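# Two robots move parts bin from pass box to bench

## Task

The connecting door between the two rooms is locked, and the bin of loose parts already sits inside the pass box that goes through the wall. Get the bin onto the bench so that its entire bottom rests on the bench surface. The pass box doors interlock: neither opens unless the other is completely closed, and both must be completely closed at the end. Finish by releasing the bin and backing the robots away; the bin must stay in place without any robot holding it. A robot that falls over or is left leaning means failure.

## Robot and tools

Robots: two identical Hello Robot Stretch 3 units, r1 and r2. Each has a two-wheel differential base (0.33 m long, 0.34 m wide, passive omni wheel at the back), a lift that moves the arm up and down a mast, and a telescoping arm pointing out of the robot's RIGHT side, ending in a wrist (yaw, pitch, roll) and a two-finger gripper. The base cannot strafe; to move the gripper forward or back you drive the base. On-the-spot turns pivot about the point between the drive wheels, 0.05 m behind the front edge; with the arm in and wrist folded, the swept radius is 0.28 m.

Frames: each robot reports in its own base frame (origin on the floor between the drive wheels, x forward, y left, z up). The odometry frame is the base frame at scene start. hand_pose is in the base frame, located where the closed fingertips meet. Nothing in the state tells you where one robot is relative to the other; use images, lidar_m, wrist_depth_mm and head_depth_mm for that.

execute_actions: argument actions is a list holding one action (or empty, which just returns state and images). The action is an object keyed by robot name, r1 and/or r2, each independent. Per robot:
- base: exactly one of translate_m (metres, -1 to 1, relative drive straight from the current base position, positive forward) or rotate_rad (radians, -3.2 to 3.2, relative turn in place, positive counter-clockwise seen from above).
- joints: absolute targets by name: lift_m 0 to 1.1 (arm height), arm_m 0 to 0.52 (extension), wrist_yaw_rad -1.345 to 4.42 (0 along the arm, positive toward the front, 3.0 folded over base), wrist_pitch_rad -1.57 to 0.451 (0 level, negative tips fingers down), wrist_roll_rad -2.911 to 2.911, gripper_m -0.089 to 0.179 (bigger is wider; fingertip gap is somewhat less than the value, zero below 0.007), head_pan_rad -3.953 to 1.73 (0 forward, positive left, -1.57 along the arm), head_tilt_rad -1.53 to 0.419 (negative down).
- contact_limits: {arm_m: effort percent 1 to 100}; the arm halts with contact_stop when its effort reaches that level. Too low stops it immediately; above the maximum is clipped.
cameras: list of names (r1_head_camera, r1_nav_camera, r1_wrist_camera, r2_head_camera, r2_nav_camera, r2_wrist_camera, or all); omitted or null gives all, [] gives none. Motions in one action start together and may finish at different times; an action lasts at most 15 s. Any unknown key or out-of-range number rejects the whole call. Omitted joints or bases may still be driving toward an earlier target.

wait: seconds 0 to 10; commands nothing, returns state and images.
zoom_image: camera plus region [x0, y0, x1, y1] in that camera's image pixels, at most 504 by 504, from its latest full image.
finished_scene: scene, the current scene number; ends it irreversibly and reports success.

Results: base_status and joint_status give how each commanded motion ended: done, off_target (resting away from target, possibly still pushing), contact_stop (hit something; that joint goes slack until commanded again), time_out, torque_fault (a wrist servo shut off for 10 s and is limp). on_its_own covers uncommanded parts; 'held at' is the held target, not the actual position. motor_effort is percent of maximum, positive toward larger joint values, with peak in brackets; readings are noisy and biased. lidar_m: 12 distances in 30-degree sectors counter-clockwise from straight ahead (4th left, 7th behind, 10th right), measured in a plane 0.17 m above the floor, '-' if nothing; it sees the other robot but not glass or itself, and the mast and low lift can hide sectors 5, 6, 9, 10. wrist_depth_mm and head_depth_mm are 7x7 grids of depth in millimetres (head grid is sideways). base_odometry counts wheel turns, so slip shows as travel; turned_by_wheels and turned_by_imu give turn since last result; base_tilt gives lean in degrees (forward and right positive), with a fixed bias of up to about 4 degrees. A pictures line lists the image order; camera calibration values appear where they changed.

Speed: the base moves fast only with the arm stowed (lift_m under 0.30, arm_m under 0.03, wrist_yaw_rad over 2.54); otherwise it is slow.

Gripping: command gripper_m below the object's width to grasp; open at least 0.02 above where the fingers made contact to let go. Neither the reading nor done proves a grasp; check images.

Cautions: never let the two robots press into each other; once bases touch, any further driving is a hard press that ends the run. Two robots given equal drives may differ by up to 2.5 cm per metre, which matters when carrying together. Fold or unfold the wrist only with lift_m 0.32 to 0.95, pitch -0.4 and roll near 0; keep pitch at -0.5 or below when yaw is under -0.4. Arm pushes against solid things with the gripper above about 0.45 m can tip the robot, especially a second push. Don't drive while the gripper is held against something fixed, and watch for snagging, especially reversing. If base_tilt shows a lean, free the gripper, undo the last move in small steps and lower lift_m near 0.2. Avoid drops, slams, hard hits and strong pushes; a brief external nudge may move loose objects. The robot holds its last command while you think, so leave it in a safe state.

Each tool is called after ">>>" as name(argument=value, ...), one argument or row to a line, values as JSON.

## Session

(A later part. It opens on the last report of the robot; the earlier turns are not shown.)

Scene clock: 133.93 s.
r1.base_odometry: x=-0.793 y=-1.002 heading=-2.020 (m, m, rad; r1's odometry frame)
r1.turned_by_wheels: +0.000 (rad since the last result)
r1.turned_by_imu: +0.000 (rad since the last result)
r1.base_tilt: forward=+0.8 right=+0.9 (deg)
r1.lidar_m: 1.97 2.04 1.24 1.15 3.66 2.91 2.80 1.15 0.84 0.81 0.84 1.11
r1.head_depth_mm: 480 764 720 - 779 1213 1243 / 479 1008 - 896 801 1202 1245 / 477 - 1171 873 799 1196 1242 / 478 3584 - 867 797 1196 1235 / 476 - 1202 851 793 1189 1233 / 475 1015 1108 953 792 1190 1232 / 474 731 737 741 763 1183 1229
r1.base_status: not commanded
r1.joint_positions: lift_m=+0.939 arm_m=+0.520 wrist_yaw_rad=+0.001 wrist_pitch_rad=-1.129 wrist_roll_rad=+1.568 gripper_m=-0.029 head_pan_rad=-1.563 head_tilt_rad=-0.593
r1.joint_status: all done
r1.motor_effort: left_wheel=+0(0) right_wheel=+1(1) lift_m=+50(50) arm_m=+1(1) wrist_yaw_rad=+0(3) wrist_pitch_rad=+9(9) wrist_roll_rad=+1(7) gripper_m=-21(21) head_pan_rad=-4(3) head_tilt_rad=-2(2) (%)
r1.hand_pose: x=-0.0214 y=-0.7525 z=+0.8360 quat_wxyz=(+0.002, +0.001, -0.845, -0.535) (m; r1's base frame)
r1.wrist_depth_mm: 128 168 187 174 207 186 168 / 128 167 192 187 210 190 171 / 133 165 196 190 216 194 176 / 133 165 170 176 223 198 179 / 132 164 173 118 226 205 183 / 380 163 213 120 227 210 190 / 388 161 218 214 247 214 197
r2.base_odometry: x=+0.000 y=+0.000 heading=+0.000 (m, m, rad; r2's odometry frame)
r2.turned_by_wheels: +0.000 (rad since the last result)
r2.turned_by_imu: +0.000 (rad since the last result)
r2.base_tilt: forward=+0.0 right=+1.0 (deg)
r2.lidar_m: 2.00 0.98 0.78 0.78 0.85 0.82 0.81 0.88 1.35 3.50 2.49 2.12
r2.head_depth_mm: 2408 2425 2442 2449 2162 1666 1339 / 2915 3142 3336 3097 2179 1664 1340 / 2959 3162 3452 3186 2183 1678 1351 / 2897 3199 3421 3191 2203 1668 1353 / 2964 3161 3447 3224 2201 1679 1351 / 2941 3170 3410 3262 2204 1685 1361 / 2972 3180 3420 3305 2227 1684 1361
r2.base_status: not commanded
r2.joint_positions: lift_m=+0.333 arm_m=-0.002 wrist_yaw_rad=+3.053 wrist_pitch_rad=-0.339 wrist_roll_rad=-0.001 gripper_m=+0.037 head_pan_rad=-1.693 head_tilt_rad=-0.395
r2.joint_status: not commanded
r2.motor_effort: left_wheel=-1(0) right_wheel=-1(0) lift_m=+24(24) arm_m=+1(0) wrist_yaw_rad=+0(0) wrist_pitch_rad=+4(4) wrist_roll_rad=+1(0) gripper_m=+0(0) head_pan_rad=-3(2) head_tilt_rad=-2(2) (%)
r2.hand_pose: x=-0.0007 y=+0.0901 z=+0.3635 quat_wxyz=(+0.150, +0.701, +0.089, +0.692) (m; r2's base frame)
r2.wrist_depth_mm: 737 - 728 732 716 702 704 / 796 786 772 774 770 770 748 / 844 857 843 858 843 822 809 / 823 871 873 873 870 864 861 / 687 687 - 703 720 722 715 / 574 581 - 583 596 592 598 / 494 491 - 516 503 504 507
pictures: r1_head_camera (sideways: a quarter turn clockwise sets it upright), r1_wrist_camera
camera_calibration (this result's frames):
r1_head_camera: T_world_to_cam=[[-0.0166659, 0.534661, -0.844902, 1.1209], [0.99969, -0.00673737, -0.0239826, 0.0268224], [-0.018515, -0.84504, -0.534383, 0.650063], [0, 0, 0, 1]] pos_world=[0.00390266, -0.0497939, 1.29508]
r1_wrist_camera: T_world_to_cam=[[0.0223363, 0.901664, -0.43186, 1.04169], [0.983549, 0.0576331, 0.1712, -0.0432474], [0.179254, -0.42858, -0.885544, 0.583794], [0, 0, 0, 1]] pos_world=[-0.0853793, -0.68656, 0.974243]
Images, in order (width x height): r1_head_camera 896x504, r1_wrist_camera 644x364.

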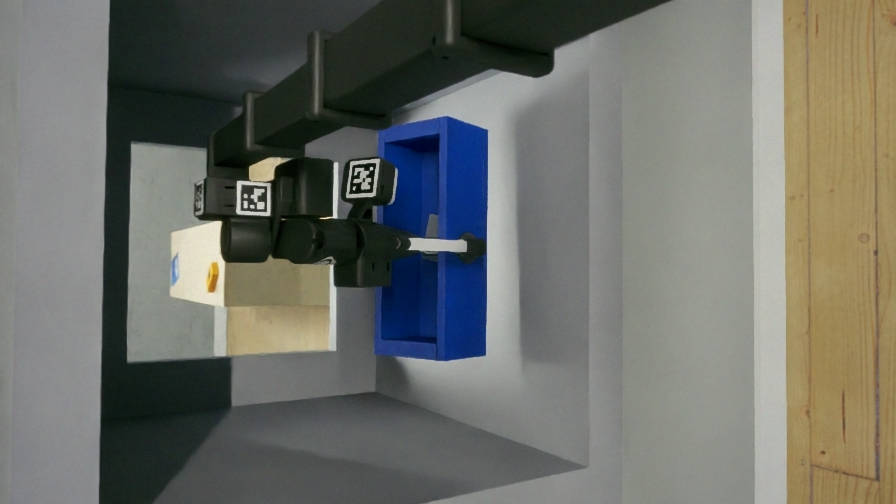

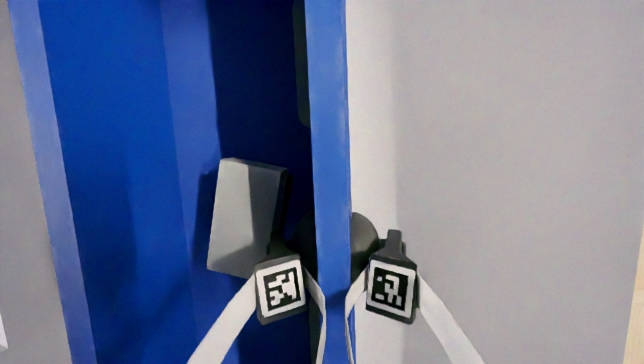

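>>> execute_actions(
  actions=[
    {"r1":{"joints":{"lift_m":0.96,"arm_m":0.0}}},
  ],
  cameras=[],
)

>>> execute_actions(
  actions=[
    {"r1":{"base":{"rotate_rad":1.57},"joints":{"lift_m":1.02}}},
  ],
  cameras=[],
)

>>> execute_actions(
  actions=[
    {"r1":{"base":{"translate_m":0.55}}},
  ],
  cameras=[],
)

>>> execute_actions(
  actions=[
    {"r1":{"base":{"rotate_rad":1.57}}},
  ],
  cameras=["r1_head_camera","r1_nav_camera"],
)

Scene clock: 153.93 s.
r1.base_odometry: x=-0.793 y=-1.002 heading=-2.020 (m, m, rad; r1's odometry frame)
r1.turned_by_wheels: +0.000 (rad since the last result)
r1.turned_by_imu: -0.001 (rad since the last result)
r1.base_tilt: forward=+0.8 right=+0.9 (deg)
r1.lidar_m: 1.96 2.04 1.24 1.16 3.64 2.91 2.81 1.15 0.84 0.81 0.84 1.11
r1.head_depth_mm: 480 763 762 760 759 - - / 479 1013 1100 972 803 - - / 479 - 1210 1009 788 - - / 477 3207 2756 1003 797 1117 441 / 476 - 1202 1002 794 1110 446 / 475 1017 1107 957 790 1106 432 / 474 731 735 739 765 1152 387
r1.base_status: not commanded
r1.joint_positions: lift_m=+0.959 arm_m=+0.003 wrist_yaw_rad=+0.001 wrist_pitch_rad=-1.129 wrist_roll_rad=+1.568 gripper_m=-0.029 head_pan_rad=-1.563 head_tilt_rad=-0.593
r1.joint_status: all done
joint sent to its limit — the command would take r1.arm_m past its lower limit, so that joint was sent only as far as its limit.
r1.motor_effort: left_wheel=+0(0) right_wheel=+1(1) lift_m=+50(53) arm_m=-4(4) wrist_yaw_rad=+0(1) wrist_pitch_rad=+8(9) wrist_roll_rad=+1(1) gripper_m=-22(22) head_pan_rad=-3(3) head_tilt_rad=-2(3) (%)
r1.hand_pose: x=-0.0214 y=-0.2354 z=+0.8560 quat_wxyz=(+0.002, +0.001, -0.845, -0.535) (m; r1's base frame)
r1.wrist_depth_mm: 128 168 187 173 931 834 765 / 128 168 193 185 947 900 - / 133 166 197 191 994 - - / 132 165 169 176 - 936 816 / 133 164 173 118 - 942 839 / 521 162 214 120 - 988 849 / 486 162 217 214 - 983 877
r2.base_odometry: x=+0.000 y=+0.000 heading=+0.000 (m, m, rad; r2's odometry frame)
r2.turned_by_wheels: +0.000 (rad since the last result)
r2.turned_by_imu: -0.005 (rad since the last result)
r2.base_tilt: forward=-0.2 right=+1.1 (deg)
r2.lidar_m: 2.00 0.98 0.79 0.78 0.85 0.82 0.81 0.88 1.35 3.52 2.50 2.12
r2.head_depth_mm: 2391 2428 2445 2454 2164 1653 1340 / 2936 3094 3356 3059 2176 1652 1348 / 2962 3115 3379 3218 2187 1658 1348 / 2976 3140 3431 3197 2199 1677 1344 / 2962 3167 3444 3220 2225 1677 1359 / 2965 3179 3400 3315 2219 1681 1360 / 2972 3155 3422 3241 2237 1676 1357
r2.base_status: not commanded
r2.joint_positions: lift_m=+0.333 arm_m=-0.002 wrist_yaw_rad=+3.053 wrist_pitch_rad=-0.339 wrist_roll_rad=-0.001 gripper_m=+0.037 head_pan_rad=-1.693 head_tilt_rad=-0.395
r2.joint_status: not commanded
r2.motor_effort: left_wheel=+0(0) right_wheel=-1(1) lift_m=+24(24) arm_m=+0(1) wrist_yaw_rad=+0(0) wrist_pitch_rad=+4(4) wrist_roll_rad=+1(0) gripper_m=+0(0) head_pan_rad=-3(2) head_tilt_rad=-2(2) (%)
r2.hand_pose: x=-0.0007 y=+0.0901 z=+0.3635 quat_wxyz=(+0.150, +0.701, +0.089, +0.692) (m; r2's base frame)
r2.wrist_depth_mm: 740 - 731 732 718 712 700 / 784 792 787 779 766 759 757 / 854 863 852 841 838 826 817 / 818 884 879 864 855 861 851 / 690 688 - 699 707 717 726 / 570 578 - 583 587 588 592 / 490 493 - 512 505 503 503
pictures: none
No camera images: the call's "cameras" was empty. Leave "cameras" out to get every camera's image.

Scene clock: 157.37 s.
r1.base_odometry: x=-0.793 y=-1.002 heading=-0.450 (m, m, rad; r1's odometry frame)
r1.turned_by_wheels: +1.570 (rad since the last result)
r1.turned_by_imu: +1.588 (rad since the last result)
r1.base_tilt: forward=+0.9 right=+0.9 (deg)
r1.lidar_m: 1.16 3.67 2.93 2.80 1.16 0.84 0.81 0.84 1.11 1.97 2.03 1.24
r1.head_depth_mm: 1635 1801 1954 - - - - / 1636 1803 2004 2183 - - - / 1631 1799 1986 2171 - - - / 1633 1793 1981 2148 1816 419 - / 1620 1793 1988 2177 1819 416 - / 1621 1782 1970 2150 1796 408 389 / 1619 1773 1974 2145 1790 370 332
r1.base_status: done
r1.joint_positions: lift_m=+1.019 arm_m=+0.003 wrist_yaw_rad=+0.001 wrist_pitch_rad=-1.129 wrist_roll_rad=+1.568 gripper_m=-0.029 head_pan_rad=-1.563 head_tilt_rad=-0.593
r1.joint_status: all done
r1.motor_effort: left_wheel=-2(7) right_wheel=+3(6) lift_m=+50(48) arm_m=-4(4) wrist_yaw_rad=-2(0) wrist_pitch_rad=+8(9) wrist_roll_rad=+1(1) gripper_m=-21(21) head_pan_rad=-3(2) head_tilt_rad=-1(2) (%)
r1.hand_pose: x=-0.0214 y=-0.2354 z=+0.9160 quat_wxyz=(+0.002, +0.001, -0.845, -0.535) (m; r1's base frame)
r1.wrist_depth_mm: 133 168 188 175 985 927 808 / 134 167 193 183 - 948 - / 134 167 198 192 - - - / - 165 176 169 - 985 865 / - 163 174 118 - 989 886 / - 162 213 119 - - 904 / - 161 219 213 - - 950
r2.base_odometry: x=+0.000 y=+0.000 heading=+0.000 (m, m, rad; r2's odometry frame)
r2.turned_by_wheels: +0.000 (rad since the last result)
r2.turned_by_imu: -0.001 (rad since the last result)
r2.base_tilt: forward=-0.1 right=+1.1 (deg)
r2.lidar_m: 2.01 0.98 0.78 0.78 0.84 0.82 0.81 0.88 1.35 3.52 2.49 2.12
r2.head_depth_mm: 2402 2398 2426 2460 2157 1667 1341 / 2923 3139 3336 3102 2170 1658 1349 / 2942 3213 3383 3210 2190 1669 1345 / 2947 3203 3406 3208 2206 1676 1346 / 2965 3159 3433 3158 2209 1676 1355 / 2920 3156 3385 3268 2220 1685 1360 / 2935 3177 3401 3278 2228 1686 1356
r2.base_status: not commanded
r2.joint_positions: lift_m=+0.333 arm_m=-0.002 wrist_yaw_rad=+3.053 wrist_pitch_rad=-0.339 wrist_roll_rad=-0.001 gripper_m=+0.037 head_pan_rad=-1.693 head_tilt_rad=-0.395
r2.joint_status: not commanded
r2.motor_effort: left_wheel=+0(0) right_wheel=-1(1) lift_m=+24(24) arm_m=+2(1) wrist_yaw_rad=+0(0) wrist_pitch_rad=+5(4) wrist_roll_rad=+1(1) gripper_m=+0(0) head_pan_rad=-2(2) head_tilt_rad=-2(1) (%)
r2.hand_pose: x=-0.0007 y=+0.0901 z=+0.3635 quat_wxyz=(+0.150, +0.701, +0.089, +0.692) (m; r2's base frame)
r2.wrist_depth_mm: 740 - 728 716 718 712 715 / 784 790 780 774 763 770 765 / 854 861 857 848 837 824 805 / 817 876 873 868 874 859 854 / 692 692 - 708 711 720 716 / 576 575 - 579 588 596 600 / 488 494 - 517 504 506 510
pictures: none
No camera images: the call's "cameras" was empty. Leave "cameras" out to get every camera's image.

Scene clock: 163.83 s.
r1.base_odometry: x=-0.298 y=-1.241 heading=-0.450 (m, m, rad; r1's odometry frame)
r1.turned_by_wheels: +0.000 (rad since the last result)
r1.turned_by_imu: +0.000 (rad since the last result)
r1.base_tilt: forward=+0.9 right=+0.9 (deg)
r1.lidar_m: 0.61 0.62 2.93 2.81 1.94 1.41 1.36 1.41 1.88 1.96 2.03 0.75
r1.head_depth_mm: 1644 1801 1974 - - - - / 1628 1794 1993 2167 - - - / 1624 1791 1991 2147 - - - / 1626 1783 1979 2174 1817 419 - / 1623 1778 1985 2160 1803 416 - / 1616 1770 1976 2151 1794 408 390 / 1608 1778 1957 2136 1793 370 332
r1.base_status: done
r1.joint_positions: lift_m=+1.019 arm_m=+0.003 wrist_yaw_rad=+0.001 wrist_pitch_rad=-1.129 wrist_roll_rad=+1.568 gripper_m=-0.029 head_pan_rad=-1.563 head_tilt_rad=-0.593
r1.joint_status: not commanded
r1.motor_effort: left_wheel=-2(4) right_wheel=+3(6) lift_m=+50(50) arm_m=-4(4) wrist_yaw_rad=-1(1) wrist_pitch_rad=+9(9) wrist_roll_rad=+1(1) gripper_m=-22(21) head_pan_rad=-2(2) head_tilt_rad=-2(4) (%)
r1.hand_pose: x=-0.0214 y=-0.2354 z=+0.9160 quat_wxyz=(+0.002, +0.001, -0.845, -0.535) (m; r1's base frame)
r1.wrist_depth_mm: 132 167 188 175 - 907 823 / 134 167 193 184 - 943 - / 134 166 198 192 - - - / - 165 175 167 - 960 880 / - 163 174 118 - - 879 / - 162 213 120 - - 890 / - 160 219 214 - - 941
r2.base_odometry: x=+0.000 y=+0.000 heading=+0.000 (m, m, rad; r2's odometry frame)
r2.turned_by_wheels: +0.000 (rad since the last result)
r2.turned_by_imu: -0.002 (rad since the last result)
r2.base_tilt: forward=-0.1 right=+1.1 (deg)
r2.lidar_m: 2.01 0.98 0.79 0.78 0.85 0.82 0.81 0.88 1.34 3.50 2.49 2.12
r2.head_depth_mm: 2393 2390 2425 2452 2160 1652 1343 / 2951 3153 3347 3068 2178 1664 1351 / 2915 3162 3393 3187 2194 1671 1347 / 2959 3167 3389 3199 2181 1676 1355 / 2966 3194 3400 3216 2203 1688 1356 / 2948 3143 3435 3244 2206 1676 1353 / 2955 3213 3405 3269 2210 1689 1359
r2.base_status: not commanded
r2.joint_positions: lift_m=+0.333 arm_m=-0.002 wrist_yaw_rad=+3.053 wrist_pitch_rad=-0.339 wrist_roll_rad=-0.001 gripper_m=+0.037 head_pan_rad=-1.693 head_tilt_rad=-0.395
r2.joint_status: not commanded
r2.motor_effort: left_wheel=+0(0) right_wheel=-2(1) lift_m=+24(24) arm_m=+1(1) wrist_yaw_rad=+0(0) wrist_pitch_rad=+4(4) wrist_roll_rad=+0(1) gripper_m=+0(0) head_pan_rad=-3(2) head_tilt_rad=-2(2) (%)
r2.hand_pose: x=-0.0007 y=+0.0901 z=+0.3635 quat_wxyz=(+0.150, +0.701, +0.089, +0.692) (m; r2's base frame)
r2.wrist_depth_mm: 738 - 723 715 713 709 703 / 799 800 785 783 770 767 746 / 857 849 834 840 830 829 824 / 840 879 884 868 872 858 864 / 679 699 - 701 718 717 723 / 573 575 - 587 594 592 597 / 490 493 - 512 498 504 508
pictures: none
No camera images: the call's "cameras" was empty. Leave "cameras" out to get every camera's image.

Scene clock: 167.27 s.
r1.base_odometry: x=-0.298 y=-1.241 heading=+1.120 (m, m, rad; r1's odometry frame)
r1.turned_by_wheels: +1.570 (rad since the last result)
r1.turned_by_imu: +1.588 (rad since the last result)
r1.base_tilt: forward=+0.9 right=+0.9 (deg)
r1.lidar_m: 2.81 1.95 1.42 1.36 1.40 1.87 1.96 2.02 0.75 0.62 0.62 2.93
r1.head_depth_mm: 2483 2717 2894 - - - - / 2470 2686 1432 1088 - - - / 2477 2667 1420 1086 - - - / 2468 2681 1408 1024 783 419 - / 2465 2666 1398 978 777 417 - / 2448 2682 2871 975 774 408 390 / 2452 2684 2922 2319 1636 370 332
r1.base_status: done
r1.joint_positions: lift_m=+1.019 arm_m=+0.003 wrist_yaw_rad=+0.001 wrist_pitch_rad=-1.129 wrist_roll_rad=+1.568 gripper_m=-0.029 head_pan_rad=-1.563 head_tilt_rad=-0.593
r1.joint_status: not commanded
r1.motor_effort: left_wheel=-2(7) right_wheel=+3(6) lift_m=+50(50) arm_m=-4(4) wrist_yaw_rad=-1(2) wrist_pitch_rad=+9(9) wrist_roll_rad=+1(1) gripper_m=-21(21) head_pan_rad=-3(3) head_tilt_rad=-2(2) (%)
r1.hand_pose: x=-0.0214 y=-0.2354 z=+0.9160 quat_wxyz=(+0.002, +0.001, -0.845, -0.535) (m; r1's base frame)
r1.wrist_depth_mm: 129 168 187 175 - 939 811 / 132 167 193 184 - 950 - / 134 165 197 192 - - - / 133 165 177 167 - 957 869 / 357 163 173 118 - 990 889 / 640 162 212 120 - 980 907 / - 161 219 213 - - 939
r2.base_odometry: x=+0.000 y=+0.000 heading=+0.000 (m, m, rad; r2's odometry frame)
r2.turned_by_wheels: +0.000 (rad since the last result)
r2.turned_by_imu: -0.001 (rad since the last result)
r2.base_tilt: forward=-0.1 right=+1.0 (deg)
r2.lidar_m: 2.01 0.98 0.79 0.78 0.85 0.82 0.81 0.88 1.35 3.51 2.49 2.12
r2.head_depth_mm: 2393 2405 2420 2456 2162 1658 1346 / 2959 3141 3417 3082 2187 1657 1344 / 2949 3177 3407 3174 2195 1678 1347 / 2950 3151 3405 3192 2180 1663 1350 / 2942 3143 3419 3181 2205 1679 1352 / 2935 3157 3400 3249 2221 1689 1361 / 2959 3197 3398 3303 2227 1688 1353
r2.base_status: not commanded
r2.joint_positions: lift_m=+0.333 arm_m=-0.002 wrist_yaw_rad=+3.053 wrist_pitch_rad=-0.339 wrist_roll_rad=-0.001 gripper_m=+0.037 head_pan_rad=-1.693 head_tilt_rad=-0.395
r2.joint_status: not commanded
r2.motor_effort: left_wheel=+0(0) right_wheel=-1(1) lift_m=+24(24) arm_m=+1(1) wrist_yaw_rad=+0(0) wrist_pitch_rad=+4(4) wrist_roll_rad=+1(0) gripper_m=-1(0) head_pan_rad=-2(2) head_tilt_rad=-1(2) (%)
r2.hand_pose: x=-0.0007 y=+0.0901 z=+0.3635 quat_wxyz=(+0.150, +0.701, +0.089, +0.692) (m; r2's base frame)
r2.wrist_depth_mm: 729 - 724 719 725 710 709 / 790 793 790 769 772 770 751 / 841 867 833 834 846 823 805 / 829 861 869 878 862 849 864 / 697 700 - 711 713 715 726 / 571 577 - 589 589 589 596 / 488 492 - 517 497 504 504
pictures: r1_head_camera (sideways: a quarter turn clockwise sets it upright), r1_nav_camera (sideways: a quarter turn counterclockwise sets it upright)
camera_calibration (this result's frames):
r1_head_camera: T_world_to_cam=[[-0.0166629, 0.534662, -0.844902, 1.1209], [0.99969, -0.00674293, -0.0239826, 0.0268224], [-0.0185197, -0.845039, -0.534384, 0.650064], [0, 0, 0, 1]] pos_world=[0.00390238, -0.0497939, 1.29508]
r1_nav_camera: T_world_to_cam=[[0.0292405, -0.589478, 0.807255, -1.01808], [-0.998547, -0.0538007, -0.00311722, 0.0574626], [0.0452684, -0.80599, -0.590195, 0.722021], [0, 0, 0, 1]] pos_world=[0.0544634, -0.0151013, 1.24816]
Images, in order (width x height): r1_head_camera 896x504, r1_nav_camera 672x504.

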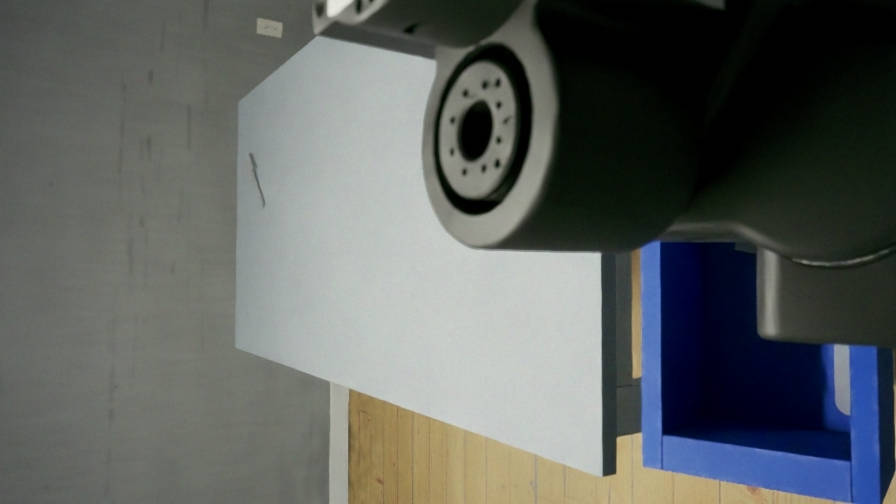

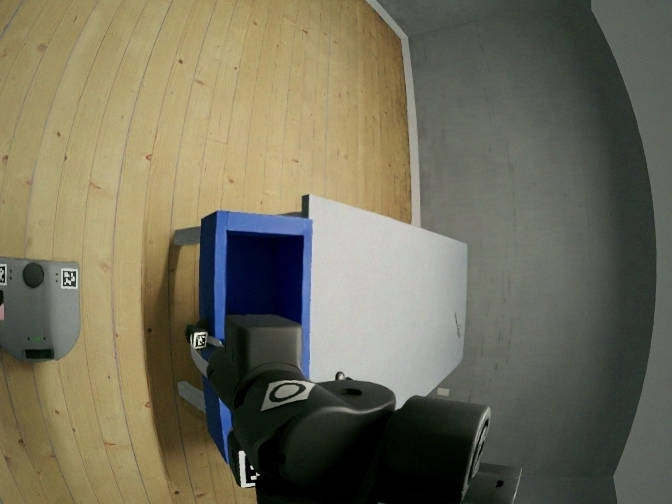

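>>> execute_actions(
  actions=[
    {"r1":{"base":{"translate_m":-0.15},"joints":{"arm_m":0.48}}},
  ],
  cameras=[],
)

>>> execute_actions(
  actions=[
    {"r1":{"joints":{"lift_m":0.94}}},
  ],
  cameras=["r1_head_camera","r1_nav_camera","r1_wrist_camera"],
)

Scene clock: 178.03 s.
r1.base_odometry: x=-0.363 y=-1.376 heading=+1.120 (m, m, rad; r1's odometry frame)
r1.turned_by_wheels: +0.000 (rad since the last result)
r1.turned_by_imu: -0.001 (rad since the last result)
r1.base_tilt: forward=+0.8 right=+0.9 (deg)
r1.lidar_m: 2.96 1.95 1.41 1.36 1.40 1.88 1.81 1.87 0.67 1.14 0.67 3.11
r1.head_depth_mm: 2473 - 3037 991 788 906 1211 / 2475 - 1426 910 785 1404 1160 / 2461 - 831 809 782 1477 1239 / 2457 2691 824 867 779 1475 1237 / 2453 2667 1405 822 776 1473 1232 / 2439 2658 1396 935 773 1457 1237 / 2451 2685 2892 969 772 1387 1086
r1.base_status: done
r1.joint_positions: lift_m=+1.019 arm_m=+0.480 wrist_yaw_rad=+0.000 wrist_pitch_rad=-1.129 wrist_roll_rad=+1.569 gripper_m=-0.029 head_pan_rad=-1.563 head_tilt_rad=-0.593
r1.joint_status: all done
r1.motor_effort: left_wheel=-1(7) right_wheel=+3(3) lift_m=+50(50) arm_m=+3(4) wrist_yaw_rad=+1(0) wrist_pitch_rad=+9(9) wrist_roll_rad=+1(1) gripper_m=-22(21) head_pan_rad=-2(3) head_tilt_rad=-3(3) (%)
r1.hand_pose: x=-0.0215 y=-0.7123 z=+0.9160 quat_wxyz=(+0.001, +0.000, -0.845, -0.535) (m; r1's base frame)
r1.wrist_depth_mm: 129 169 187 174 269 242 777 / 131 167 193 179 268 248 798 / 134 166 198 191 274 256 825 / 133 165 175 168 293 259 840 / 353 163 174 118 297 266 861 / 620 162 214 120 296 276 914 / 653 161 219 215 323 282 925
r2.base_odometry: x=+0.000 y=+0.000 heading=+0.000 (m, m, rad; r2's odometry frame)
r2.turned_by_wheels: +0.000 (rad since the last result)
r2.turned_by_imu: -0.003 (rad since the last result)
r2.base_tilt: forward=-0.2 right=+1.1 (deg)
r2.lidar_m: 2.01 0.98 0.79 0.78 0.85 0.82 0.81 0.88 1.35 3.51 2.49 2.12
r2.head_depth_mm: 2391 2406 2422 2457 2157 1660 1346 / 2986 3098 3352 3123 2186 1666 1348 / 2939 3147 3403 3151 2192 1673 1351 / 2941 3164 3421 3218 2228 1671 1353 / 2922 3162 3411 3218 2213 1676 1357 / 2956 3181 3417 3257 2237 1678 1350 / 2963 3145 3397 3253 2208 1687 1365
r2.base_status: not commanded
r2.joint_positions: lift_m=+0.333 arm_m=-0.002 wrist_yaw_rad=+3.053 wrist_pitch_rad=-0.339 wrist_roll_rad=-0.001 gripper_m=+0.037 head_pan_rad=-1.693 head_tilt_rad=-0.395
r2.joint_status: not commanded
r2.motor_effort: left_wheel=+0(0) right_wheel=+0(1) lift_m=+24(24) arm_m=+1(1) wrist_yaw_rad=+0(0) wrist_pitch_rad=+4(4) wrist_roll_rad=+1(0) gripper_m=+0(0) head_pan_rad=-2(2) head_tilt_rad=-2(2) (%)
r2.hand_pose: x=-0.0007 y=+0.0901 z=+0.3635 quat_wxyz=(+0.150, +0.701, +0.089, +0.692) (m; r2's base frame)
r2.wrist_depth_mm: 741 - 725 717 706 711 699 / 792 802 789 769 772 758 768 / 863 857 861 848 822 821 831 / 827 855 870 865 857 867 864 / 686 697 - 707 717 714 723 / 578 580 - 580 593 595 596 / 493 494 - 511 503 504 511
pictures: none
No camera images: the call's "cameras" was empty. Leave "cameras" out to get every camera's image.

Scene clock: 179.63 s.
r1.base_odometry: x=-0.363 y=-1.376 heading=+1.120 (m, m, rad; r1's odometry frame)
r1.turned_by_wheels: +0.000 (rad since the last result)
r1.turned_by_imu: +0.000 (rad since the last result)
r1.base_tilt: forward=+0.8 right=+0.9 (deg)
r1.lidar_m: 2.96 1.95 1.41 1.36 1.40 1.88 1.81 1.87 0.67 1.14 0.66 3.08
r1.head_depth_mm: 2507 2690 2926 - 788 913 1217 / 2464 2696 - 862 787 1399 1163 / 2466 2678 - 809 783 1476 1242 / 2478 2665 1505 860 782 1470 1237 / 2463 2656 1400 841 776 1466 1236 / 2455 2648 1393 971 773 1462 1230 / 2472 2673 2889 967 772 1384 1088
r1.base_status: not commanded
r1.joint_positions: lift_m=+0.941 arm_m=+0.480 wrist_yaw_rad=+0.005 wrist_pitch_rad=-1.110 wrist_roll_rad=+1.568 gripper_m=-0.029 head_pan_rad=-1.563 head_tilt_rad=-0.593
r1.joint_status: all done
r1.motor_effort: left_wheel=+4(5) right_wheel=-5(7) lift_m=+11(44) arm_m=+3(3) wrist_yaw_rad=-6(5) wrist_pitch_rad=+3(9) wrist_roll_rad=+1(1) gripper_m=-19(22) head_pan_rad=-2(4) head_tilt_rad=-2(2) (%)
r1.hand_pose: x=-0.0211 y=-0.7167 z=+0.8392 quat_wxyz=(+0.003, +0.002, -0.850, -0.527) (m; r1's base frame)
r1.wrist_depth_mm: 128 157 157 84 199 178 161 / 129 166 167 156 199 183 165 / 128 170 178 175 205 187 169 / 128 169 161 156 215 191 173 / 128 169 173 111 220 197 178 / 134 169 227 120 219 203 184 / 507 168 243 242 240 208 192
r2.base_odometry: x=+0.000 y=+0.000 heading=+0.000 (m, m, rad; r2's odometry frame)
r2.turned_by_wheels: +0.000 (rad since the last result)
r2.turned_by_imu: +0.000 (rad since the last result)
r2.base_tilt: forward=-0.1 right=+1.0 (deg)
r2.lidar_m: 2.00 0.98 0.78 0.78 0.85 0.82 0.81 0.88 1.34 3.50 2.49 2.12
r2.head_depth_mm: 2392 2429 2421 2455 2181 1664 1346 / 2929 3115 3342 3056 2189 1667 1349 / 2942 3195 3409 3209 2190 1674 1349 / 2959 3119 3439 3211 2195 1677 1352 / 2965 3172 3410 3250 2209 1675 1347 / 2969 3197 3388 3254 2203 1679 1357 / 2963 3179 3428 3295 2216 1694 1358
r2.base_status: not commanded
r2.joint_positions: lift_m=+0.333 arm_m=-0.002 wrist_yaw_rad=+3.053 wrist_pitch_rad=-0.339 wrist_roll_rad=-0.001 gripper_m=+0.037 head_pan_rad=-1.693 head_tilt_rad=-0.395
r2.joint_status: not commanded
r2.motor_effort: left_wheel=+0(0) right_wheel=-1(1) lift_m=+24(24) arm_m=+0(0) wrist_yaw_rad=+0(0) wrist_pitch_rad=+4(4) wrist_roll_rad=+1(1) gripper_m=-1(1) head_pan_rad=-2(2) head_tilt_rad=-2(1) (%)
r2.hand_pose: x=-0.0007 y=+0.0901 z=+0.3635 quat_wxyz=(+0.150, +0.701, +0.089, +0.692) (m; r2's base frame)
r2.wrist_depth_mm: 746 - 730 710 709 703 707 / 798 802 778 761 761 756 754 / 854 863 856 845 829 824 822 / 833 856 874 864 861 867 864 / 696 694 - 704 707 719 730 / 573 583 - 593 593 588 593 / 491 499 - 512 497 502 506
pictures: r1_head_camera (sideways: a quarter turn clockwise sets it upright), r1_nav_camera (sideways: a quarter turn counterclockwise sets it upright), r1_wrist_camera
camera_calibration (this result's frames):
r1_head_camera: T_world_to_cam=[[-0.0166608, 0.534664, -0.844901, 1.1209], [0.99969, -0.00674682, -0.0239826, 0.0268225], [-0.018523, -0.845038, -0.534386, 0.650066], [0, 0, 0, 1]] pos_world=[0.00390218, -0.0497938, 1.29508]
r1_nav_camera: T_world_to_cam=[[0.0292382, -0.58948, 0.807254, -1.01808], [-0.998547, -0.0537968, -0.00311731, 0.0574627], [0.0452652, -0.805989, -0.590197, 0.722023], [0, 0, 0, 1]] pos_world=[0.0544633, -0.0151014, 1.24816]
r1_wrist_camera: T_world_to_cam=[[0.0192108, 0.893665, -0.448323, 1.01882], [0.983315, 0.0642404, 0.170189, -0.0406046], [0.180893, -0.444112, -0.87752, 0.584022], [0, 0, 0, 1]] pos_world=[-0.0852905, -0.648501, 0.976161]
Images, in order (width x height): r1_head_camera 896x504, r1_nav_camera 672x504, r1_wrist_camera 644x364.

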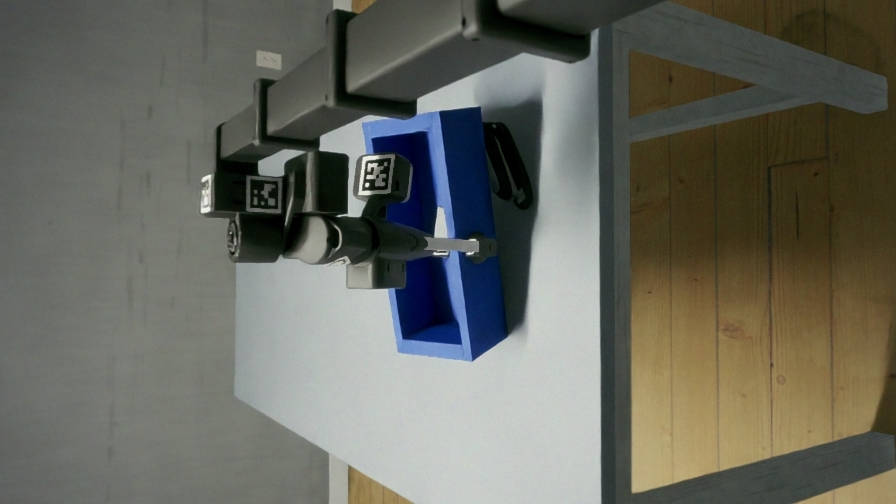

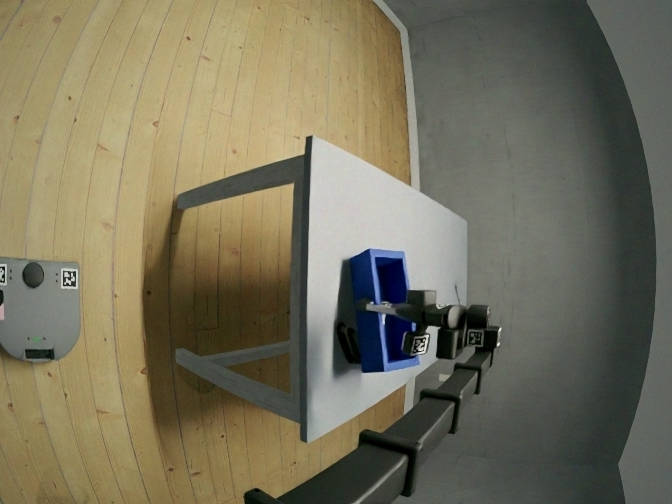

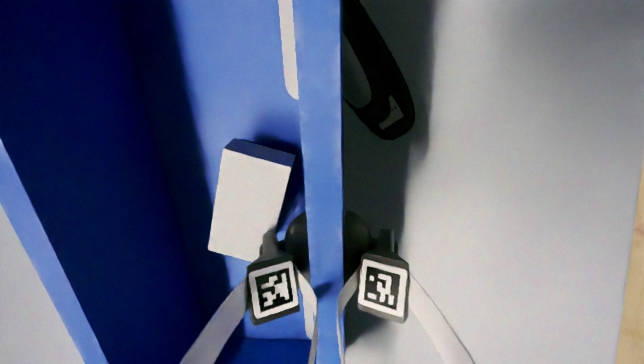

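>>> execute_actions(
  actions=[
    {"r1":{"joints":{"lift_m":1.0}}},
  ],
  cameras=[],
)

>>> execute_actions(
  actions=[
    {"r1":{"base":{"translate_m":0.13}}},
  ],
  cameras=[],
)

>>> execute_actions(
  actions=[
    {"r1":{"joints":{"lift_m":0.93}}},
  ],
  cameras=["r1_head_camera","r1_wrist_camera"],
)

Scene clock: 184.77 s.
r1.base_odometry: x=-0.363 y=-1.376 heading=+1.120 (m, m, rad; r1's odometry frame)
r1.turned_by_wheels: +0.000 (rad since the last result)
r1.turned_by_imu: -0.001 (rad since the last result)
r1.base_tilt: forward=+0.8 right=+1.0 (deg)
r1.lidar_m: 2.96 1.95 1.41 1.36 1.40 1.88 1.81 1.87 0.67 1.15 0.67 3.10
r1.head_depth_mm: 2503 2684 - 953 786 907 1219 / 2464 2628 1426 875 784 1403 1160 / 2468 - 817 821 783 1472 1238 / 2472 2622 817 842 780 1467 1238 / 2461 2651 1402 801 776 1469 1235 / 2441 2665 1392 973 774 1463 1232 / 2434 2673 2880 971 770 1386 1088
r1.base_status: not commanded
r1.joint_positions: lift_m=+0.999 arm_m=+0.480 wrist_yaw_rad=+0.002 wrist_pitch_rad=-1.129 wrist_roll_rad=+1.570 gripper_m=-0.029 head_pan_rad=-1.563 head_tilt_rad=-0.593
r1.joint_status: all done
r1.motor_effort: left_wheel=-1(4) right_wheel=+2(4) lift_m=+49(51) arm_m=+3(3) wrist_yaw_rad=-2(4) wrist_pitch_rad=+9(10) wrist_roll_rad=+0(1) gripper_m=-21(21) head_pan_rad=-3(2) head_tilt_rad=-1(2) (%)
r1.hand_pose: x=-0.0214 y=-0.7123 z=+0.8960 quat_wxyz=(+0.001, +0.001, -0.845, -0.535) (m; r1's base frame)
r1.wrist_depth_mm: 125 159 167 98 251 225 213 / 125 160 177 103 253 231 771 / 125 162 187 112 258 237 790 / 131 163 199 158 273 243 799 / 133 163 212 116 275 247 845 / 570 164 229 124 278 256 859 / 614 164 242 238 301 259 878
r2.base_odometry: x=+0.000 y=+0.000 heading=+0.000 (m, m, rad; r2's odometry frame)
r2.turned_by_wheels: +0.000 (rad since the last result)
r2.turned_by_imu: -0.001 (rad since the last result)
r2.base_tilt: forward=+0.0 right=+1.0 (deg)
r2.lidar_m: 2.01 0.98 0.79 0.78 0.85 0.82 0.81 0.88 1.34 3.49 2.49 2.13
r2.head_depth_mm: 2404 2411 2432 2438 2163 1658 1337 / 2947 3120 3327 3051 2181 1663 1348 / 2961 3171 3406 3203 2190 1670 1347 / 2945 3154 3397 3199 2177 1667 1353 / 2952 3148 3451 3241 2189 1673 1348 / 2946 3158 3431 3220 2228 1672 1361 / 2962 3164 3399 3201 2223 1687 1359
r2.base_status: not commanded
r2.joint_positions: lift_m=+0.333 arm_m=-0.002 wrist_yaw_rad=+3.053 wrist_pitch_rad=-0.339 wrist_roll_rad=-0.001 gripper_m=+0.037 head_pan_rad=-1.693 head_tilt_rad=-0.395
r2.joint_status: not commanded
r2.motor_effort: left_wheel=+0(0) right_wheel=-1(1) lift_m=+24(24) arm_m=+1(0) wrist_yaw_rad=+0(0) wrist_pitch_rad=+4(4) wrist_roll_rad=+1(0) gripper_m=+0(0) head_pan_rad=-2(2) head_tilt_rad=-2(2) (%)
r2.hand_pose: x=-0.0007 y=+0.0901 z=+0.3635 quat_wxyz=(+0.150, +0.701, +0.089, +0.692) (m; r2's base frame)
r2.wrist_depth_mm: 746 - 734 713 718 696 702 / 796 797 781 774 776 760 770 / 842 852 845 861 848 830 814 / 835 866 878 865 887 850 869 / 690 691 - 692 720 715 722 / 577 573 - 582 590 588 596 / 494 491 - 511 503 503 514
pictures: none
No camera images: the call's "cameras" was empty. Leave "cameras" out to get every camera's image.

Scene clock: 187.23 s.
r1.base_odometry: x=-0.307 y=-1.259 heading=+1.120 (m, m, rad; r1's odometry frame)
r1.turned_by_wheels: +0.000 (rad since the last result)
r1.turned_by_imu: -0.001 (rad since the last result)
r1.base_tilt: forward=+0.8 right=+1.0 (deg)
r1.lidar_m: 2.83 1.96 1.42 1.36 1.40 1.88 1.94 2.00 0.73 0.64 0.62 2.95
r1.head_depth_mm: 2495 2671 - 953 785 1404 1161 / 2472 2620 1343 908 783 1474 1243 / 2464 - 815 838 782 1477 1238 / 2458 2619 817 843 778 1472 1240 / 2462 2670 1401 804 777 1469 1232 / 2462 2697 2844 974 772 899 1094 / 2421 2689 2921 2324 800 1419 1234
r1.base_status: done
r1.joint_positions: lift_m=+0.999 arm_m=+0.480 wrist_yaw_rad=+0.001 wrist_pitch_rad=-1.129 wrist_roll_rad=+1.570 gripper_m=-0.029 head_pan_rad=-1.563 head_tilt_rad=-0.593
r1.joint_status: not commanded
r1.motor_effort: left_wheel=-1(2) right_wheel=+2(6) lift_m=+50(50) arm_m=+3(3) wrist_yaw_rad=-1(2) wrist_pitch_rad=+9(9) wrist_roll_rad=+0(0) gripper_m=-21(21) head_pan_rad=-2(3) head_tilt_rad=-2(3) (%)
r1.hand_pose: x=-0.0214 y=-0.7123 z=+0.8960 quat_wxyz=(+0.001, +0.001, -0.845, -0.535) (m; r1's base frame)
r1.wrist_depth_mm: 124 160 168 99 251 226 214 / 125 161 178 104 258 231 219 / 125 162 188 111 264 236 783 / 132 162 198 158 272 243 825 / 132 163 214 116 275 249 849 / 574 163 228 124 275 256 876 / - 164 241 238 302 262 898
r2.base_odometry: x=+0.000 y=+0.000 heading=+0.000 (m, m, rad; r2's odometry frame)
r2.turned_by_wheels: +0.000 (rad since the last result)
r2.turned_by_imu: -0.001 (rad since the last result)
r2.base_tilt: forward=-0.2 right=+1.1 (deg)
r2.lidar_m: 2.01 0.98 0.79 0.78 0.85 0.82 0.81 0.88 1.35 3.50 2.49 2.12
r2.head_depth_mm: 2374 2405 2441 2445 2183 1660 1336 / 2968 3147 3332 3133 2174 1666 1345 / 2936 3152 3393 3173 2189 1669 1343 / 2923 3158 3385 3180 2188 1669 1355 / 3002 3168 3417 3221 2213 1682 1356 / 2961 3186 3413 3218 2211 1681 1362 / 2972 3172 3416 3239 2243 1682 1358
r2.base_status: not commanded
r2.joint_positions: lift_m=+0.333 arm_m=-0.002 wrist_yaw_rad=+3.053 wrist_pitch_rad=-0.339 wrist_roll_rad=-0.001 gripper_m=+0.037 head_pan_rad=-1.693 head_tilt_rad=-0.395
r2.joint_status: not commanded
r2.motor_effort: left_wheel=+0(0) right_wheel=-1(0) lift_m=+24(24) arm_m=+1(0) wrist_yaw_rad=+0(0) wrist_pitch_rad=+4(4) wrist_roll_rad=+0(1) gripper_m=+0(0) head_pan_rad=-2(2) head_tilt_rad=-2(2) (%)
r2.hand_pose: x=-0.0007 y=+0.0901 z=+0.3635 quat_wxyz=(+0.150, +0.701, +0.089, +0.692) (m; r2's base frame)
r2.wrist_depth_mm: 734 - 718 729 708 713 699 / 795 801 789 765 772 769 752 / 846 859 850 845 834 823 813 / 839 878 877 869 856 856 864 / 694 692 - 706 716 705 720 / 573 582 - 585 588 591 595 / 488 493 - 516 498 506 509
pictures: none
No camera images: the call's "cameras" was empty. Leave "cameras" out to get every camera's image.

Scene clock: 188.70 s.
r1.base_odometry: x=-0.307 y=-1.259 heading=+1.120 (m, m, rad; r1's odometry frame)
r1.turned_by_wheels: +0.000 (rad since the last result)
r1.turned_by_imu: +0.000 (rad since the last result)
r1.base_tilt: forward=+0.8 right=+0.9 (deg)
r1.lidar_m: 2.83 1.96 1.41 1.36 1.40 1.87 1.94 2.01 0.74 0.64 0.62 2.95
r1.head_depth_mm: 2454 2726 2929 - - 1368 1164 / 2482 2700 - 817 784 1472 1240 / 2460 2677 - 814 781 1476 1239 / 2461 2670 1456 814 778 1475 1242 / 2471 2669 1404 822 777 1472 1233 / 2442 2707 2878 971 774 899 1095 / 2436 2684 2929 2341 798 1418 1231
r1.base_status: not commanded
r1.joint_positions: lift_m=+0.930 arm_m=+0.480 wrist_yaw_rad=+0.001 wrist_pitch_rad=-1.129 wrist_roll_rad=+1.571 gripper_m=-0.029 head_pan_rad=-1.563 head_tilt_rad=-0.593
r1.joint_status: all done
r1.motor_effort: left_wheel=-1(1) right_wheel=+2(2) lift_m=+25(44) arm_m=+3(3) wrist_yaw_rad=-2(1) wrist_pitch_rad=+9(9) wrist_roll_rad=+0(0) gripper_m=-21(21) head_pan_rad=-3(3) head_tilt_rad=-2(2) (%)
r1.hand_pose: x=-0.0214 y=-0.7123 z=+0.8270 quat_wxyz=(+0.001, +0.000, -0.845, -0.535) (m; r1's base frame)
r1.wrist_depth_mm: 126 163 175 118 187 168 153 / 126 164 183 121 191 172 156 / 126 164 192 185 196 176 159 / 132 164 200 161 202 181 164 / 133 164 210 132 206 186 168 / 429 165 220 124 205 190 174 / 452 165 234 230 224 193 180
r2.base_odometry: x=+0.000 y=+0.000 heading=+0.000 (m, m, rad; r2's odometry frame)
r2.turned_by_wheels: +0.000 (rad since the last result)
r2.turned_by_imu: +0.000 (rad since the last result)
r2.base_tilt: forward=-0.2 right=+1.1 (deg)
r2.lidar_m: 2.01 0.98 0.78 0.78 0.85 0.82 0.81 0.88 1.35 3.51 2.49 2.12
r2.head_depth_mm: 2406 2407 2428 2450 2176 1667 1339 / 2929 3116 3352 3087 2167 1666 1347 / 2962 3164 3372 3191 2177 1674 1352 / 2951 3153 3407 3210 2193 1677 1352 / 2930 3162 3391 3213 2190 1679 1356 / 2999 3175 3452 3228 2212 1692 1362 / 2965 3155 3416 3279 2210 1673 1358
r2.base_status: not commanded
r2.joint_positions: lift_m=+0.333 arm_m=-0.002 wrist_yaw_rad=+3.053 wrist_pitch_rad=-0.339 wrist_roll_rad=-0.001 gripper_m=+0.037 head_pan_rad=-1.693 head_tilt_rad=-0.395
r2.joint_status: not commanded
r2.motor_effort: left_wheel=+0(0) right_wheel=+0(0) lift_m=+24(24) arm_m=+0(0) wrist_yaw_rad=+0(0) wrist_pitch_rad=+4(4) wrist_roll_rad=+0(0) gripper_m=+0(0) head_pan_rad=-3(2) head_tilt_rad=-2(2) (%)
r2.hand_pose: x=-0.0007 y=+0.0901 z=+0.3635 quat_wxyz=(+0.150, +0.701, +0.089, +0.692) (m; r2's base frame)
r2.wrist_depth_mm: 737 - 722 715 719 704 691 / 798 805 787 775 771 772 762 / 827 867 842 832 841 815 817 / 828 868 873 877 852 860 887 / 684 688 - 697 709 716 716 / 572 573 - 582 591 591 597 / 496 493 - 517 499 509 511
pictures: r1_head_camera (sideways: a quarter turn clockwise sets it upright), r1_wrist_camera
camera_calibration (this result's frames):
r1_head_camera: T_world_to_cam=[[-0.0166609, 0.534664, -0.844901, 1.1209], [0.99969, -0.00674658, -0.0239826, 0.0268225], [-0.0185228, -0.845038, -0.534386, 0.650066], [0, 0, 0, 1]] pos_world=[0.00390219, -0.0497938, 1.29508]
r1_wrist_camera: T_world_to_cam=[[0.0245875, 0.90169, -0.431684, 1.00147], [0.983499, 0.0556025, 0.172158, -0.0462608], [0.179236, -0.428794, -0.885443, 0.592801], [0, 0, 0, 1]] pos_world=[-0.0853774, -0.646251, 0.965174]
Images, in order (width x height): r1_head_camera 896x504, r1_wrist_camera 644x364.

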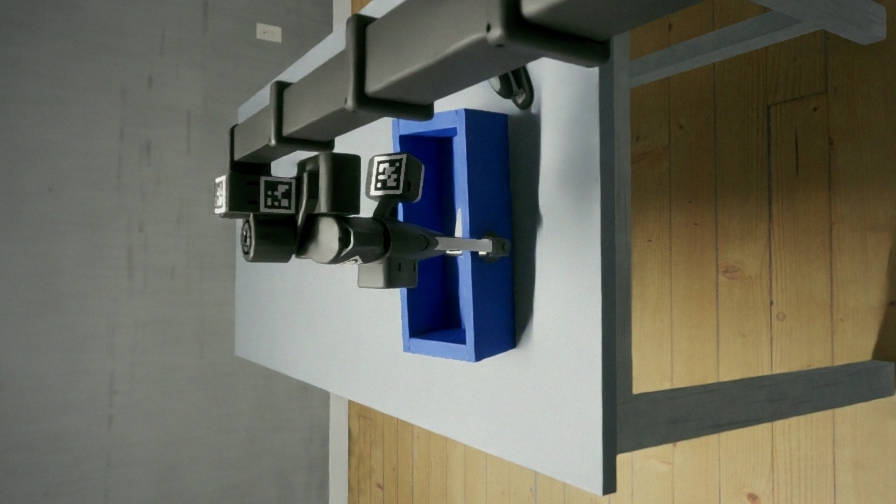

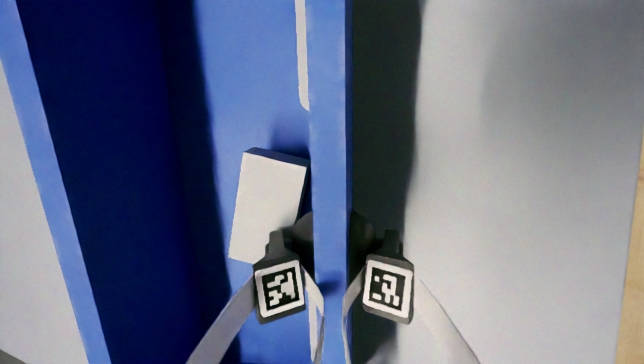

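Lower a bit more, release, lift.

>>> execute_actions(
  actions=[
    {"r1":{"joints":{"lift_m":0.905}}},
  ],
  cameras=[],
)

>>> execute_actions(
  actions=[
    {"r1":{"joints":{"gripper_m":0.08}}},
  ],
  cameras=[],
)

>>> execute_actions(
  actions=[
    {"r1":{"joints":{"lift_m":1.03}}},
  ],
  cameras=[],
)

>>> execute_actions(
  actions=[
    {"r1":{"joints":{"arm_m":0.0,"head_pan_rad":-1.2,"head_tilt_rad":-0.5}}},
  ],
  cameras=["r1_head_camera","r1_nav_camera"],
)

Scene clock: 195.20 s.
r1.base_odometry: x=-0.307 y=-1.259 heading=+1.120 (m, m, rad; r1's odometry frame)
r1.turned_by_wheels: +0.000 (rad since the last result)
r1.turned_by_imu: -0.001 (rad since the last result)
r1.base_tilt: forward=+0.8 right=+0.9 (deg)
r1.lidar_m: 2.83 1.96 1.41 1.36 1.40 1.87 1.93 2.00 0.74 0.65 0.62 2.96
r1.head_depth_mm: 2470 2737 2903 - - 1352 1162 / 2473 2707 1637 836 785 1480 1242 / 2457 2687 - 863 783 1474 1240 / 2460 2666 1458 842 779 1476 1236 / 2443 2663 1408 836 776 1465 1236 / 2429 2687 2832 976 774 901 1093 / 2454 2667 2931 2337 799 1423 1225
r1.base_status: not commanded
r1.joint_positions: lift_m=+0.913 arm_m=+0.480 wrist_yaw_rad=+0.001 wrist_pitch_rad=-1.125 wrist_roll_rad=+1.572 gripper_m=-0.029 head_pan_rad=-1.563 head_tilt_rad=-0.593
r1.joint_status: lift_m contact_stop (moved -0.017 of -0.025)
r1.on_its_own: lift_m is slack since a contact_stop, until your next command for it (your +0.905 is given up)
r1.motor_effort: left_wheel=+1(2) right_wheel=+0(2) lift_m=+33(33) arm_m=+3(3) wrist_yaw_rad=+0(2) wrist_pitch_rad=+7(9) wrist_roll_rad=-1(1) gripper_m=-20(21) head_pan_rad=-2(2) head_tilt_rad=-1(4) (%)
r1.hand_pose: x=-0.0214 y=-0.7131 z=+0.8100 quat_wxyz=(+0.000, +0.000, -0.846, -0.534) (m; r1's base frame)
r1.wrist_depth_mm: 128 167 185 171 173 155 141 / 128 167 190 177 177 159 144 / 131 168 197 192 182 163 147 / 134 167 202 167 187 167 151 / 134 166 206 119 192 172 154 / 406 167 217 122 192 176 158 / 429 167 222 207 208 181 163
r2.base_odometry: x=+0.000 y=+0.000 heading=+0.000 (m, m, rad; r2's odometry frame)
r2.turned_by_wheels: +0.000 (rad since the last result)
r2.turned_by_imu: -0.002 (rad since the last result)
r2.base_tilt: forward=-0.1 right=+1.1 (deg)
r2.lidar_m: 2.00 0.98 0.79 0.78 0.85 0.82 0.81 0.88 1.35 3.50 2.50 2.12
r2.head_depth_mm: 2390 2417 2452 2439 2152 1653 1344 / 2904 3151 3329 3118 2177 1666 1344 / 2957 3175 3407 3184 2192 1667 1349 / 2960 3132 3424 3203 2220 1662 1358 / 2969 3177 3408 3203 2197 1679 1352 / 2984 3161 3411 3255 2224 1686 1361 / 2969 3181 3402 3235 2219 1686 1367
r2.base_status: not commanded
r2.joint_positions: lift_m=+0.333 arm_m=-0.002 wrist_yaw_rad=+3.053 wrist_pitch_rad=-0.339 wrist_roll_rad=-0.001 gripper_m=+0.037 head_pan_rad=-1.693 head_tilt_rad=-0.395
r2.joint_status: not commanded
r2.motor_effort: left_wheel=+0(0) right_wheel=-1(2) lift_m=+24(24) arm_m=+1(1) wrist_yaw_rad=+0(1) wrist_pitch_rad=+4(4) wrist_roll_rad=+0(1) gripper_m=+0(0) head_pan_rad=-2(2) head_tilt_rad=-2(2) (%)
r2.hand_pose: x=-0.0007 y=+0.0901 z=+0.3635 quat_wxyz=(+0.150, +0.701, +0.089, +0.692) (m; r2's base frame)
r2.wrist_depth_mm: 745 - 729 718 709 709 703 / 797 800 775 775 768 755 747 / 852 848 840 842 824 830 827 / 838 867 884 873 869 857 861 / 700 687 - 705 715 723 726 / 577 574 - 586 593 594 593 / 486 491 - 516 498 505 505
pictures: none
No camera images: the call's "cameras" was empty. Leave "cameras" out to get every camera's image.

not run: a stop came earlier in this reply.

not run: a stop came earlier in this reply.

not run: a stop came earlier in this reply.


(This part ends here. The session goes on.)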